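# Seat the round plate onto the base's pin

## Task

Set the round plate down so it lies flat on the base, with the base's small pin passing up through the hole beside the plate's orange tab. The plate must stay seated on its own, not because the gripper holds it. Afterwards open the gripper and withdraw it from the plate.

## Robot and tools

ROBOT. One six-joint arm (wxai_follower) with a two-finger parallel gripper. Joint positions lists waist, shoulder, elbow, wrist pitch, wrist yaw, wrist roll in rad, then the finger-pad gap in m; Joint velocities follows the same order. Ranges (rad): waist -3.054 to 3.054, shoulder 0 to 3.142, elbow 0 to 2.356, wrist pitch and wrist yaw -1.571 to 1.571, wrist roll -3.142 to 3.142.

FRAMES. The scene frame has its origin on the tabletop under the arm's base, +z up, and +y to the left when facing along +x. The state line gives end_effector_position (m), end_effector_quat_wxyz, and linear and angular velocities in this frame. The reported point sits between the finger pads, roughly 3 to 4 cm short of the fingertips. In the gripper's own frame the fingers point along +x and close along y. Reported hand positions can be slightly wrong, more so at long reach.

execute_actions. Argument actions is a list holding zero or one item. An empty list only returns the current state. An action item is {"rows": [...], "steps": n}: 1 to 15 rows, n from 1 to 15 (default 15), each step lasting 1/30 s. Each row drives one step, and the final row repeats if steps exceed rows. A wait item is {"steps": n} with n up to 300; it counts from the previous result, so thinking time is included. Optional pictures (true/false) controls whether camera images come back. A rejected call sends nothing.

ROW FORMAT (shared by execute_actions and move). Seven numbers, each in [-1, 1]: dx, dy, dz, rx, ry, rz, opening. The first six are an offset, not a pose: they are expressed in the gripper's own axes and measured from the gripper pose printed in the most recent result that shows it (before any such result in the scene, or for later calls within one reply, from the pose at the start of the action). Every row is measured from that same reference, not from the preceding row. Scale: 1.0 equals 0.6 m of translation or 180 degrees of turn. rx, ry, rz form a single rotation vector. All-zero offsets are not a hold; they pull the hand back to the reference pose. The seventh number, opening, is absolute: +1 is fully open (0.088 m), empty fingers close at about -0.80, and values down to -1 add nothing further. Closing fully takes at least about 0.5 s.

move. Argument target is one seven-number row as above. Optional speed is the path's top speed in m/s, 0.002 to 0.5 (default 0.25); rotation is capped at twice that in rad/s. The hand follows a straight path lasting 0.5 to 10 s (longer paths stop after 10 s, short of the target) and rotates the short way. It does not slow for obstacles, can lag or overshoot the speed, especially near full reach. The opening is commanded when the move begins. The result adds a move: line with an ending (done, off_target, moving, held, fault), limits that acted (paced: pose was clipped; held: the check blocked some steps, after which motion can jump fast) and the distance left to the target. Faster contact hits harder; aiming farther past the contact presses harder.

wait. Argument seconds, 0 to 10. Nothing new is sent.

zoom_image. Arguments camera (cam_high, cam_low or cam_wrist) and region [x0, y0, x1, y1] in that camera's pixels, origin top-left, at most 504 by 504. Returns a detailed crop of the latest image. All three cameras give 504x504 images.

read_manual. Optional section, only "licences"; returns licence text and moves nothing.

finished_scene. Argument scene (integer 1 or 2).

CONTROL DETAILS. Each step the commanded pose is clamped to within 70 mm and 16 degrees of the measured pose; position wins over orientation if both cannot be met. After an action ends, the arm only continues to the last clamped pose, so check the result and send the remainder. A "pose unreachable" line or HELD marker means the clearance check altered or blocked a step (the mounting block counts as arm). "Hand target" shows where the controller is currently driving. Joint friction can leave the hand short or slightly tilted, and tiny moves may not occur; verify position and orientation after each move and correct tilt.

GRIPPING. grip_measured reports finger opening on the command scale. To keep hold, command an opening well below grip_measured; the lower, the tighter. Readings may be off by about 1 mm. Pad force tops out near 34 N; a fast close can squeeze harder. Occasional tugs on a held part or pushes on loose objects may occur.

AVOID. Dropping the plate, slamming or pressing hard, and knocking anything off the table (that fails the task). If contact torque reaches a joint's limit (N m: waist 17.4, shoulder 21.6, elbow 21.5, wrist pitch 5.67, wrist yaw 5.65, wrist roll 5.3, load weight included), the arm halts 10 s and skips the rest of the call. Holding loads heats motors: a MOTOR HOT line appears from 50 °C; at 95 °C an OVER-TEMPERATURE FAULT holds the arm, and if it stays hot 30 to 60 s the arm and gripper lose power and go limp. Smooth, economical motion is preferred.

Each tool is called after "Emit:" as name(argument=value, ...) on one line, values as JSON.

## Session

Emit:
execute_actions(actions=[])

Scene clock: 0.00 s of 4050.00 s.
end_effector_position=(+0.4213, +0.2273, +0.1027) grip_measured=+0.834 end_effector_quat_wxyz=(-0.383, +0.887, -0.085, -0.242) end_effector_velocity=(-0.003, -0.002, -0.004) end_effector_angular_velocity=(-0.024, +0.028, +0.013)
Joint positions: [ 0.352  1.413  0.695  0.694  0.204 -1.576  0.08 ]
Joint velocities: [-0.002 -0.002 -0.002 -0.022 -0.022 -0.022 -0.   ]
Motor temperatures (°C, as the motors report them): [22 22 22 23 22 24]
Heat: hottest wrist roll 24 °C (+0.0 °C/min).
Hand target: +0.421, +0.227, +0.103; -0.383, +0.887, -0.084, -0.242
camera_calibration (this result's frames):
cam_wrist: T_world_to_cam=[[0.352523, 0.708147, 0.611765, -0.365131], [0.0581248, -0.669039, 0.740951, 0.0822322], [0.933996, -0.225643, -0.277013, -0.238304], [0, 0, 0, 1]] pos_world=[0.346512, 0.259811, 0.0964309]

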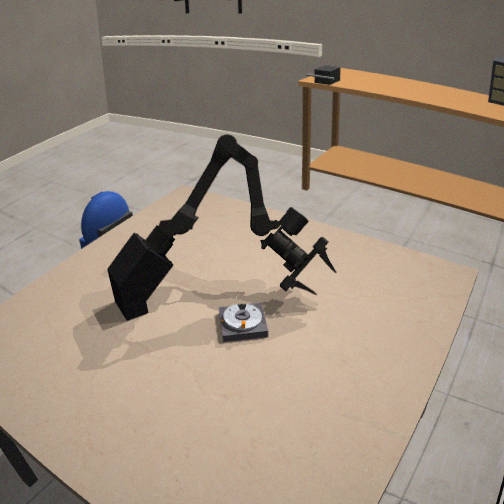

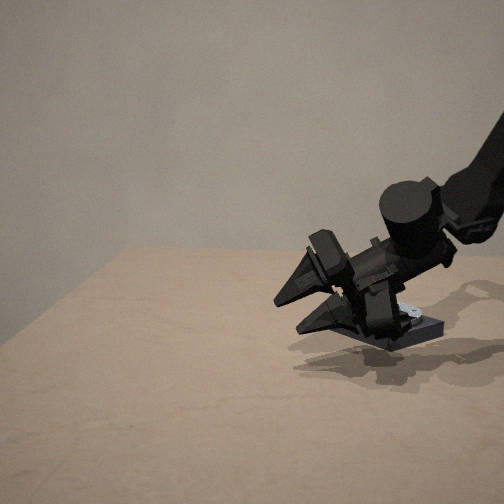

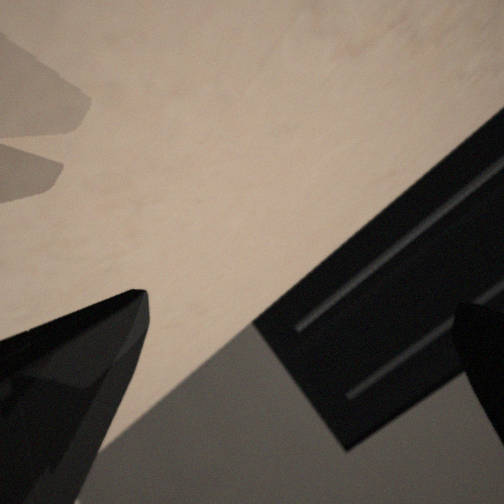

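Emit:
zoom_image(camera="cam_high", region=[200, 290, 290, 355])

Region (200, 290, 290, 355) of cam_high's 504x504 image, scaled by 5.600, with more detail than that image has.

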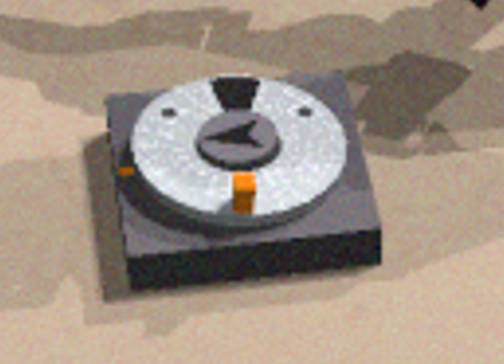

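Emit:
move(target=[-0.173, 0.3052, -0.2492, 0.0248, -0.2162, 0.2561, -0.2], speed=0.25)

Scene clock: 31.30 s of 4050.00 s.
end_effector_position=(+0.3241, -0.0097, +0.1255) grip_measured=-0.200 end_effector_quat_wxyz=(-0.294, +0.642, -0.299, -0.641) end_effector_velocity=(-0.004, -0.003, +0.000) end_effector_angular_velocity=(+0.001, +0.023, +0.000)
Joint positions: [-0.514  1.795  1.019 -0.762 -0.848 -2.67   0.029]
Joint velocities: [-0.007  0.017  0.012 -0.037  0.007 -0.037 -0.   ]
Motor temperatures (°C, as the motors report them): [23 26 23 25 23 24]
Heat: hottest shoulder 26 °C (+3.8 °C/min).
Hand target: +0.325, -0.012, +0.126; -0.294, +0.642, -0.301, -0.641
Off the commanded pose: 0.001 m, 0 deg.
After step 90, 25.67 s passed at rest.
move: done
camera_calibration (this result's frames):
cam_wrist: T_world_to_cam=[[0.74743, 0.663465, -0.0341016, -0.224261], [0.632262, -0.694643, 0.343096, -0.223957], [0.203944, -0.278002, -0.938681, 0.124507], [0, 0, 0, 1]] pos_world=[0.283826, 0.0278316, 0.186064]

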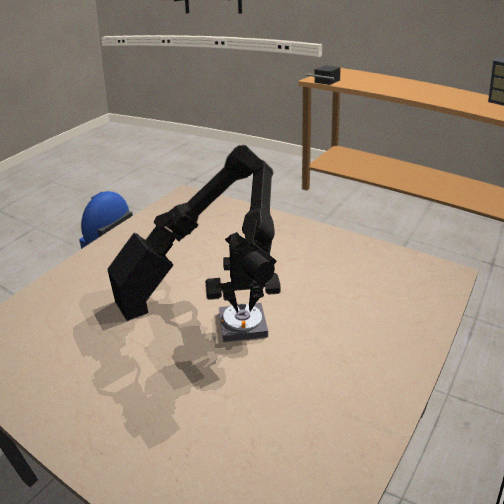

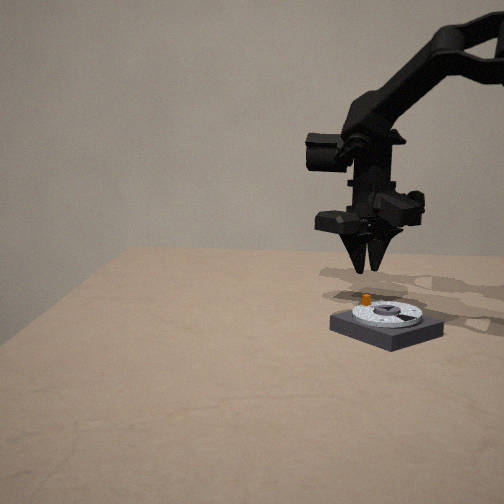

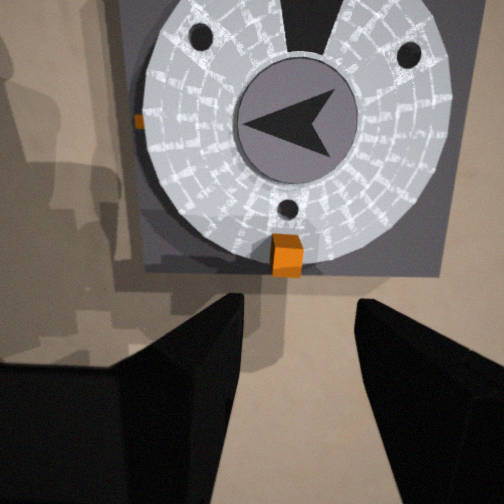

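Emit:
move(target=[0.077, 0.008, 0.0, 0, 0, 0, -0.2], speed=0.06)

Emit:
zoom_image(camera="cam_low", region=[325, 250, 445, 355])

Scene clock: 41.73 s of 4050.00 s.
end_effector_position=(+0.3235, -0.0109, +0.0817) grip_measured=-0.200 end_effector_quat_wxyz=(-0.292, +0.647, -0.294, -0.640) end_effector_velocity=(-0.002, +0.006, -0.001) end_effector_angular_velocity=(+0.038, +0.001, -0.015)
Joint positions: [-0.407  1.842  0.929 -0.495 -0.842 -2.513  0.029]
Joint velocities: [ 0.002 -0.002 -0.007 -0.007 -0.037  0.007  0.   ]
Motor temperatures (°C, as the motors report them): [24 25 23 25 23 24]
Heat: hottest shoulder 25 °C (+1.4 °C/min).
Hand target: +0.321, -0.013, +0.079; -0.295, +0.643, -0.299, -0.641
Off the commanded pose: 0.005 m, 1 deg.
After step 90, 6.30 s passed at rest.
move: done
camera_calibration (this result's frames):
cam_wrist: T_world_to_cam=[[0.740026, 0.672063, -0.0263156, -0.222762], [0.637068, -0.687874, 0.347813, -0.211221], [0.215651, -0.274156, -0.937194, 0.0792794], [0, 0, 0, 1]] pos_world=[0.282315, 0.0261513, 0.141904]

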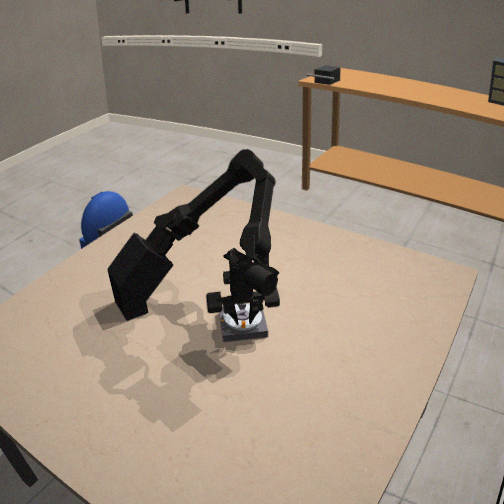

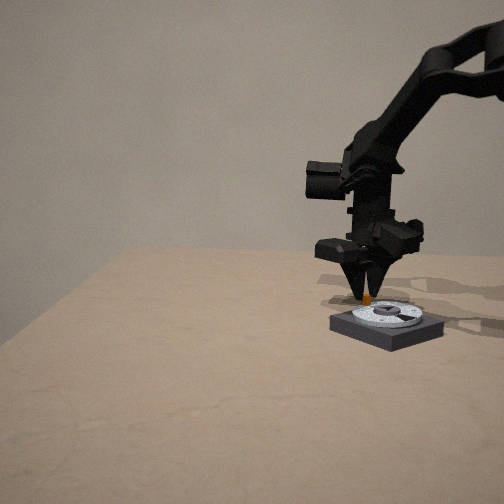

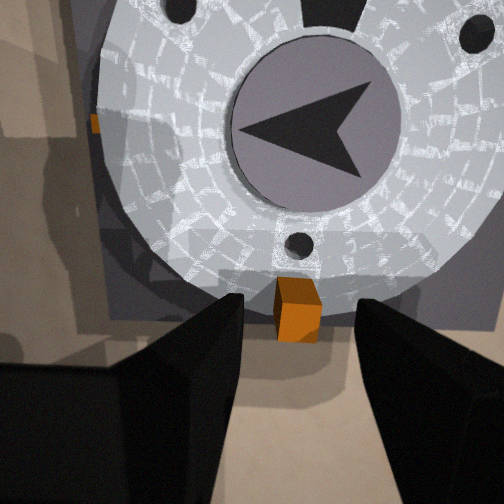

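Region (325, 250, 445, 355) of cam_low's 504x504 image, scaled by 4.200, with more detail than that image has; it fills the top 441 rows of this view, and the rest is white.

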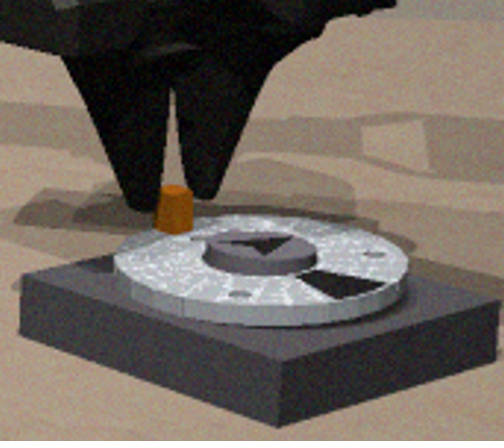

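Emit:
move(target=[0.0075, 0.0625, 0.0315, 0.239, 0, 0, -0.2], speed=0.15)

Scene clock: 58.00 s of 4050.00 s.
end_effector_position=(+0.2856, -0.0223, +0.0765) grip_measured=-0.199 end_effector_quat_wxyz=(+0.508, -0.497, +0.505, +0.490) end_effector_velocity=(-0.001, -0.001, +0.001) end_effector_angular_velocity=(+0.004, -0.009, -0.010)
Joint positions: [-0.443  1.818  0.773 -0.399 -0.848 -1.821  0.029]
Joint velocities: [-0.007 -0.002 -0.007  0.007 -0.007  0.007  0.   ]
Motor temperatures (°C, as the motors report them): [26 25 23 24 23 24]
Heat: hottest waist 26 °C (+2.1 °C/min).
Hand target: +0.283, -0.022, +0.077; +0.509, -0.495, +0.508, +0.488
Off the commanded pose: 0.003 m, 0 deg.
After step 90, 10.40 s passed at rest.
move: done
camera_calibration (this result's frames):
cam_wrist: T_world_to_cam=[[0.999809, -0.00550849, -0.0187711, -0.277013], [0.00127181, -0.939205, 0.343355, -0.0167839], [-0.0195213, -0.343313, -0.939018, 0.145242], [0, 0, 0, 1]] pos_world=[0.279817, 0.0325742, 0.136948]

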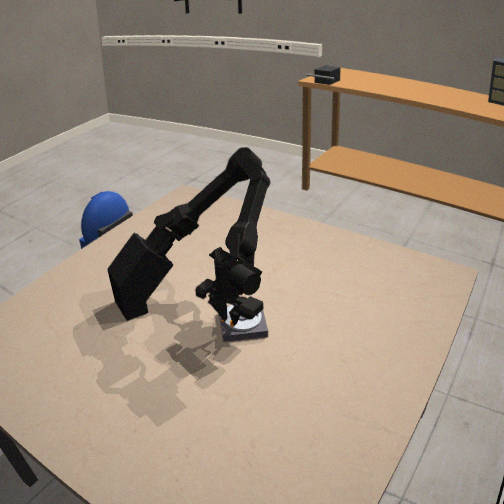

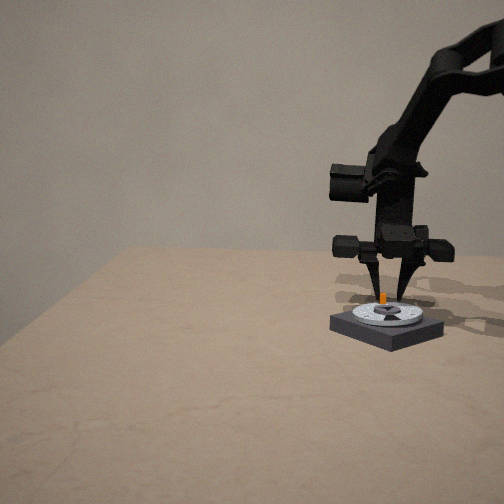

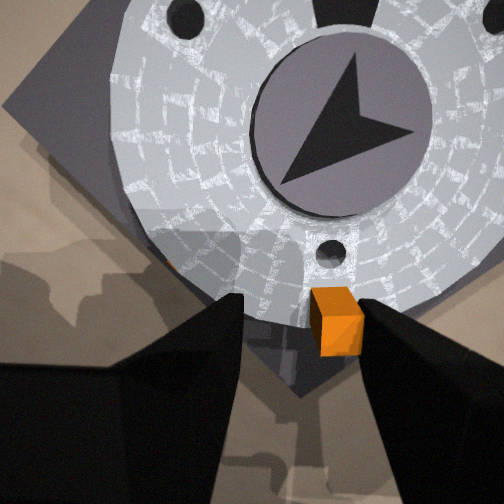

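Emit:
zoom_image(camera="cam_low", region=[335, 255, 445, 345])

Region (335, 255, 445, 345) of cam_low's 504x504 image, scaled by 4.582, with more detail than that image has; it fills the top 412 rows of this view, and the rest is white.

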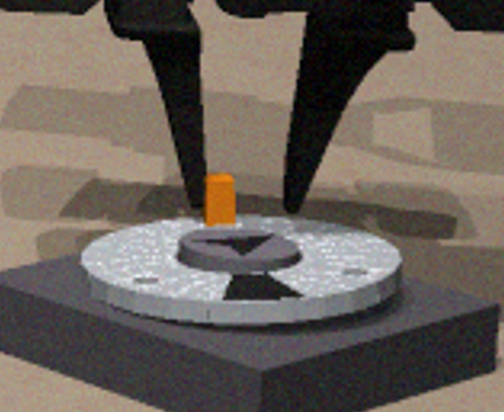

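Emit:
move(target=[-0.0033, 0.0507, 0.0323, 0.2417, 0, 0, -0.2], speed=0.15)

Scene clock: 72.87 s of 4050.00 s.
end_effector_position=(+0.2571, -0.0040, +0.0781) grip_measured=-0.199 end_effector_quat_wxyz=(+0.656, -0.275, +0.651, +0.267) end_effector_velocity=(-0.001, -0.002, +0.000) end_effector_angular_velocity=(-0.008, -0.002, -0.022)
Joint positions: [-0.421  1.689  0.635 -0.363 -0.843 -1.029  0.029]
Joint velocities: [-0.002 -0.002 -0.007  0.007  0.007  0.022 -0.   ]
Motor temperatures (°C, as the motors report them): [26 25 22 24 23 24]
Heat: hottest waist 26 °C (+2.0 °C/min).
Hand target: +0.256, -0.002, +0.078; +0.656, -0.273, +0.651, +0.268
Off the commanded pose: 0.002 m, 0 deg.
After step 90, 8.97 s passed at rest.
move: done
camera_calibration (this result's frames):
cam_wrist: T_world_to_cam=[[0.72261, -0.691059, -0.0164857, -0.180069], [-0.646615, -0.684183, 0.337316, 0.167933], [-0.244385, -0.233088, -0.941247, 0.210954], [0, 0, 0, 1]] pos_world=[0.290262, 0.0396301, 0.138945]

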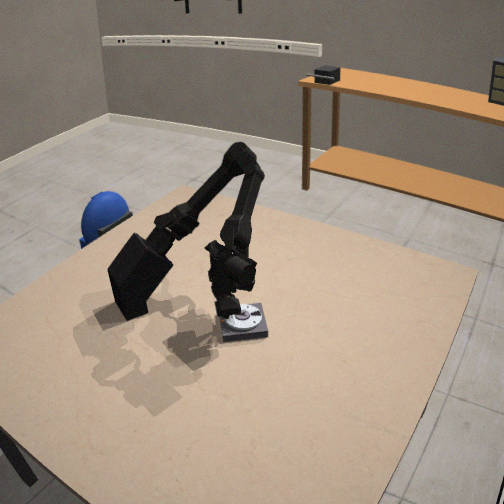

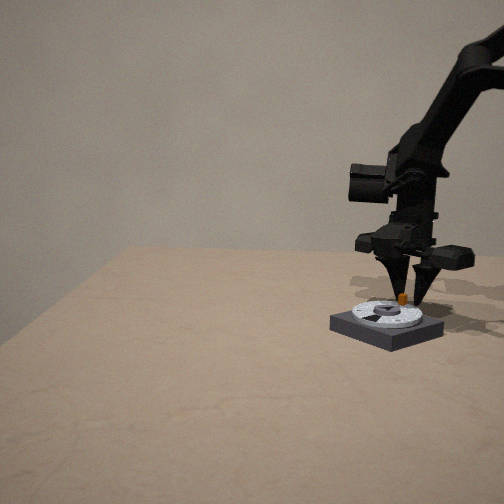

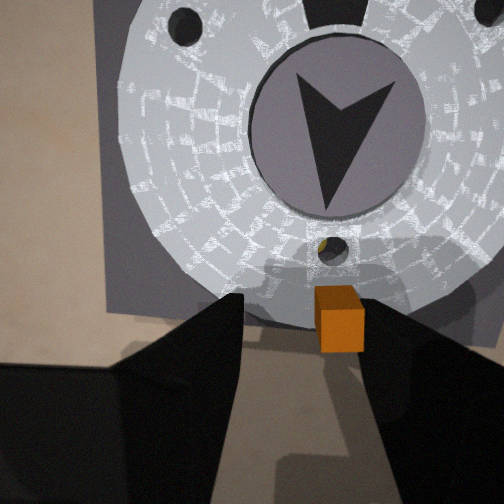

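Emit:
execute_actions(actions=[{"rows": [[0,0.003,0,0,0,0,-0.208],[0,0.003,0,0,0,0,-0.216],[0,0.003,0,0,0,0,-0.224],[0,0.003,0,0,0,0,-0.232],[0,0.003,0,0,0,0,-0.24],[0,0.003,0,0,0,0,-0.248],[0,0.003,0,0,0,0,-0.256],[0,0.003,0,0,0,0,-0.264],[0,0.003,0,0,0,0,-0.272],[0,0.003,0,0,0,0,-0.28],[0,0.003,0,0,0,0,-0.288],[0,0.003,0,0,0,0,-0.296],[0,0.003,0,0,0,0,-0.304],[0,0.003,0,0,0,0,-0.312],[0,0.003,0,0,0,0,-0.32]], "steps": 15}], pictures=false)

Emit:
execute_actions(actions=[{"rows": [[0,0.003,0,0,0,0,-0.326],[0,0.003,0,0,0,0,-0.332],[0,0.003,0,0,0,0,-0.338],[0,0.003,0,0,0,0,-0.344],[0,0.003,0,0,0,0,-0.35],[0,0.003,0,0,0,0,-0.356],[0,0.003,0,0,0,0,-0.362],[0,0.003,0,0,0,0,-0.368],[0,0.003,0,0,0,0,-0.374],[0,0.003,0,0,0,0,-0.38],[0,0.003,0,0,0,0,-0.386],[0,0.003,0,0,0,0,-0.392],[0,0.003,0,0,0,0,-0.398],[0,0.003,0,0,0,0,-0.404],[0,0.003,0,0,0,0,-0.41]], "steps": 15}], pictures=false)

Emit:
wait(seconds=0.5)

Scene clock: 79.90 s of 4050.00 s.
end_effector_position=(+0.2566, -0.0039, +0.0778) grip_measured=-0.295 end_effector_quat_wxyz=(+0.655, -0.274, +0.651, +0.267) end_effector_velocity=(-0.003, +0.003, -0.000) end_effector_angular_velocity=(+0.009, +0.005, +0.004)
Joint positions: [-0.42   1.689  0.632 -0.361 -0.842 -1.027  0.025]
Joint velocities: [ 0.002 -0.007 -0.007 -0.007 -0.007 -0.007 -0.012]
Motor temperatures (°C, as the motors report them): [26 25 22 24 23 24]
Heat: hottest waist 26 °C (+1.0 °C/min).
Hand target: +0.256, -0.003, +0.078; +0.656, -0.274, +0.651, +0.267
Off the commanded pose: 0.001 m, 0 deg.
Steps of this call (steps 1 to 90: nothing new was sent; then 3.53 s passed at rest; steps 91 to 105: all 15 steps of this action). Readings (end_effector_position):
91: (+0.2570, -0.0038, +0.0781)
92: (+0.2570, -0.0039, +0.0781)
94: (+0.2572, -0.0040, +0.0781)
98: (+0.2571, -0.0041, +0.0781)
105: the state above

Scene clock: 80.40 s of 4050.00 s.
end_effector_position=(+0.2559, -0.0038, +0.0773) grip_measured=-0.391 end_effector_quat_wxyz=(+0.655, -0.274, +0.652, +0.267) end_effector_velocity=(-0.002, -0.001, +0.001) end_effector_angular_velocity=(-0.007, +0.005, -0.014)
Joint positions: [-0.418  1.689  0.63  -0.359 -0.841 -1.026  0.02 ]
Joint velocities: [-0.002 -0.002 -0.002 -0.007  0.007  0.007 -0.009]
Motor temperatures (°C, as the motors report them): [26 25 22 24 23 24]
Heat: hottest waist 26 °C (+1.0 °C/min).
Hand target: +0.255, -0.003, +0.078; +0.655, -0.274, +0.651, +0.267
Off the commanded pose: 0.001 m, 0 deg.
Steps of this call (steps 1 to 15: all 15 steps of this action). Readings (end_effector_position):
1: (+0.2564, -0.0040, +0.0778)
2: (+0.2564, -0.0039, +0.0777)
4: (+0.2561, -0.0038, +0.0776)
8: (+0.2559, -0.0038, +0.0774)
15: the state above

Scene clock: 80.90 s of 4050.00 s.
end_effector_position=(+0.2559, -0.0041, +0.0773) grip_measured=-0.409 end_effector_quat_wxyz=(+0.655, -0.275, +0.652, +0.267) end_effector_velocity=(-0.001, +0.001, +0.001) end_effector_angular_velocity=(+0.007, +0.001, +0.000)
Joint positions: [-0.418  1.689  0.63  -0.358 -0.84  -1.026  0.019]
Joint velocities: [-0.002 -0.002 -0.002 -0.007 -0.007 -0.007 -0.   ]
Motor temperatures (°C, as the motors report them): [26 25 22 24 23 24]
Heat: hottest waist 26 °C (+1.0 °C/min).
Hand target: +0.255, -0.003, +0.078; +0.655, -0.274, +0.651, +0.267
Off the commanded pose: 0.002 m, 0 deg.
Steps of this call (steps 1 to 15: nothing new was sent). Readings (end_effector_position):
1: (+0.2559, -0.0039, +0.0773)
2: (+0.2560, -0.0039, +0.0773)
4: (+0.2560, -0.0040, +0.0773)
8: (+0.2560, -0.0040, +0.0773)
15: the state above
camera_calibration (this result's frames):
cam_wrist: T_world_to_cam=[[0.722516, -0.691164, -0.0162127, -0.179268], [-0.646069, -0.683351, 0.340038, 0.16701], [-0.246101, -0.235209, -0.940272, 0.210197], [0, 0, 0, 1]] pos_world=[0.289153, 0.0396632, 0.137946]

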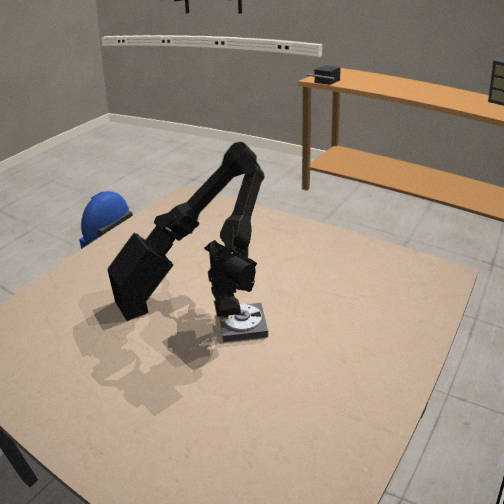

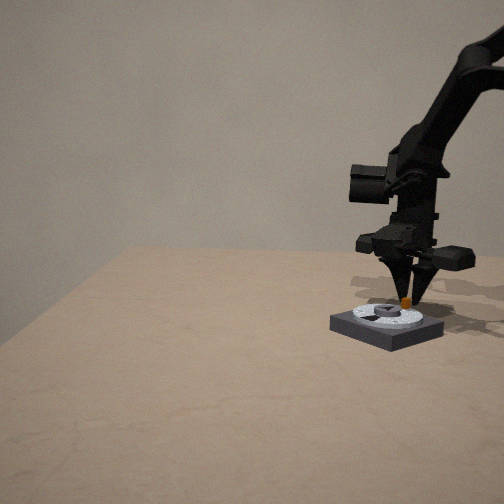

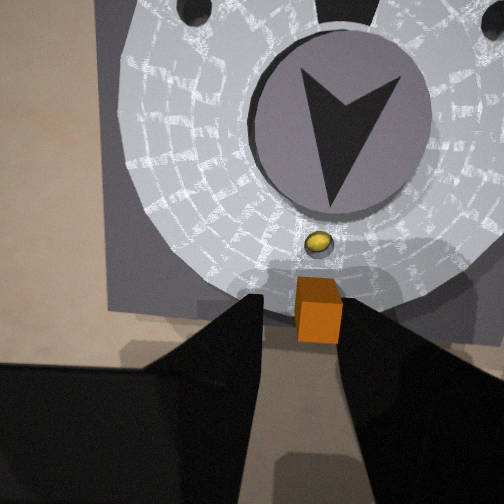

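Emit:
execute_actions(actions=[{"rows": [[0,0,0,0,0,0,0.1]], "steps": 8}], pictures=false)

Emit:
move(target=[-0.2, 0.0, 0.0, 0, 0, 0, 0.1], speed=0.12)

Emit:
zoom_image(camera="cam_low", region=[340, 285, 435, 340])

Emit:
zoom_image(camera="cam_high", region=[210, 298, 275, 346])

Scene clock: 83.90 s of 4050.00 s.
end_effector_position=(+0.2560, -0.0042, +0.0773) grip_measured=+0.053 end_effector_quat_wxyz=(+0.655, -0.275, +0.652, +0.267) end_effector_velocity=(+0.001, +0.001, +0.001) end_effector_angular_velocity=(+0.005, -0.008, -0.003)
Joint positions: [-0.418  1.689  0.63  -0.357 -0.84  -1.026  0.042]
Joint velocities: [-0.002 -0.002 -0.002  0.007 -0.007  0.007  0.02 ]
Motor temperatures (°C, as the motors report them): [26 25 22 24 23 24]
Heat: hottest waist 26 °C (+1.0 °C/min).
Hand target: +0.256, -0.004, +0.077; +0.655, -0.275, +0.652, +0.267
Off the commanded pose: 0.000 m, 0 deg.
Steps of this call (steps 1 to 82: nothing new was sent; steps 83 to 90: all 8 steps of this action). Readings (end_effector_position):
83: (+0.2559, -0.0040, +0.0774)
84: (+0.2559, -0.0041, +0.0773)
86: (+0.2560, -0.0041, +0.0774)
90: the state above

Scene clock: 85.77 s of 4050.00 s.
end_effector_position=(+0.2530, -0.0019, +0.1963) grip_measured=+0.100 end_effector_quat_wxyz=(+0.654, -0.273, +0.653, +0.267) end_effector_velocity=(-0.001, +0.006, +0.002) end_effector_angular_velocity=(+0.029, -0.006, -0.006)
Joint positions: [-0.8    1.601  0.914 -1.159 -0.816 -1.596  0.044]
Joint velocities: [-0.007 -0.002  0.002 -0.037 -0.022 -0.022 -0.   ]
Motor temperatures (°C, as the motors report them): [26 25 22 24 23 24]
Heat: hottest waist 26 °C (+0.0 °C/min).
Hand target: +0.254, -0.003, +0.198; +0.654, -0.275, +0.653, +0.267
Off the commanded pose: 0.002 m, 0 deg.
move: done
camera_calibration (this result's frames):
cam_wrist: T_world_to_cam=[[0.72082, -0.69283, -0.0201508, -0.172537], [-0.646481, -0.682515, 0.340933, 0.126067], [-0.249962, -0.232724, -0.939872, 0.322767], [0, 0, 0, 1]] pos_world=[0.286548, 0.0416196, 0.256903]

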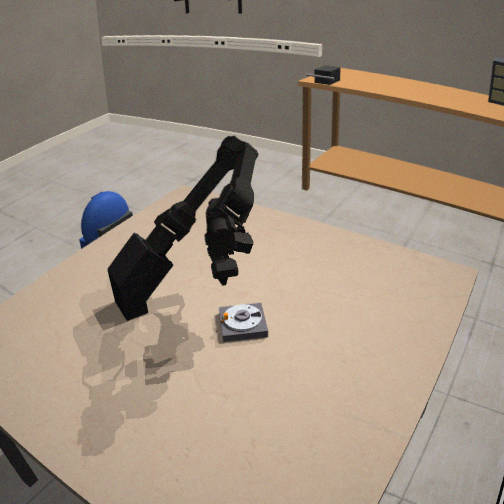

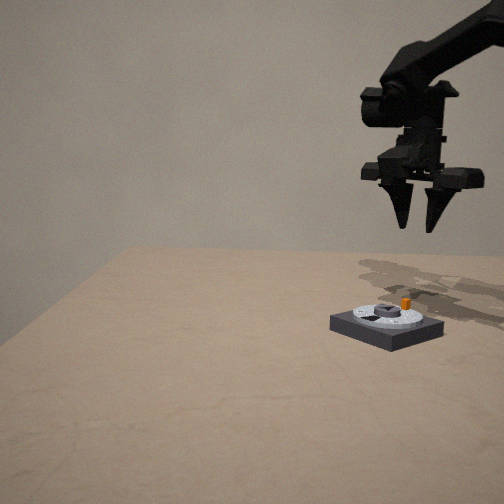

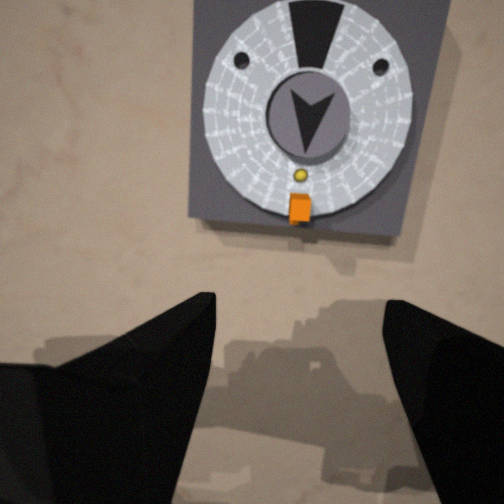

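Region (340, 285, 435, 340) of cam_low's 504x504 image, scaled by 5.305, with more detail than that image has; it fills the top 292 rows of this view, and the rest is white.

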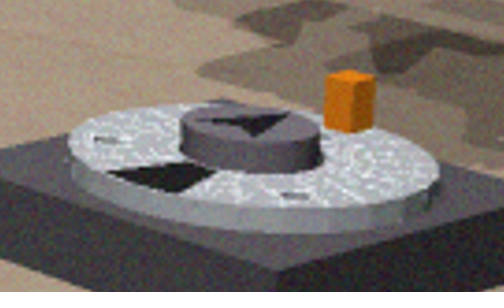

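Region (210, 298, 275, 346) of cam_high's 504x504 image, scaled by 7.754, with more detail than that image has; it fills the top 372 rows of this view, and the rest is white.

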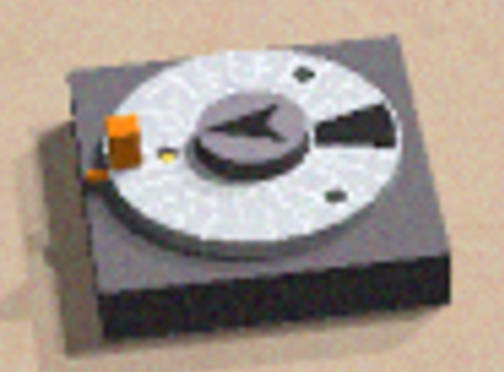

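The plate is seated flat with the pin in the right hole, and the gripper is clear.

Emit:
finished_scene(scene=2)

The scene is finished: the task was done.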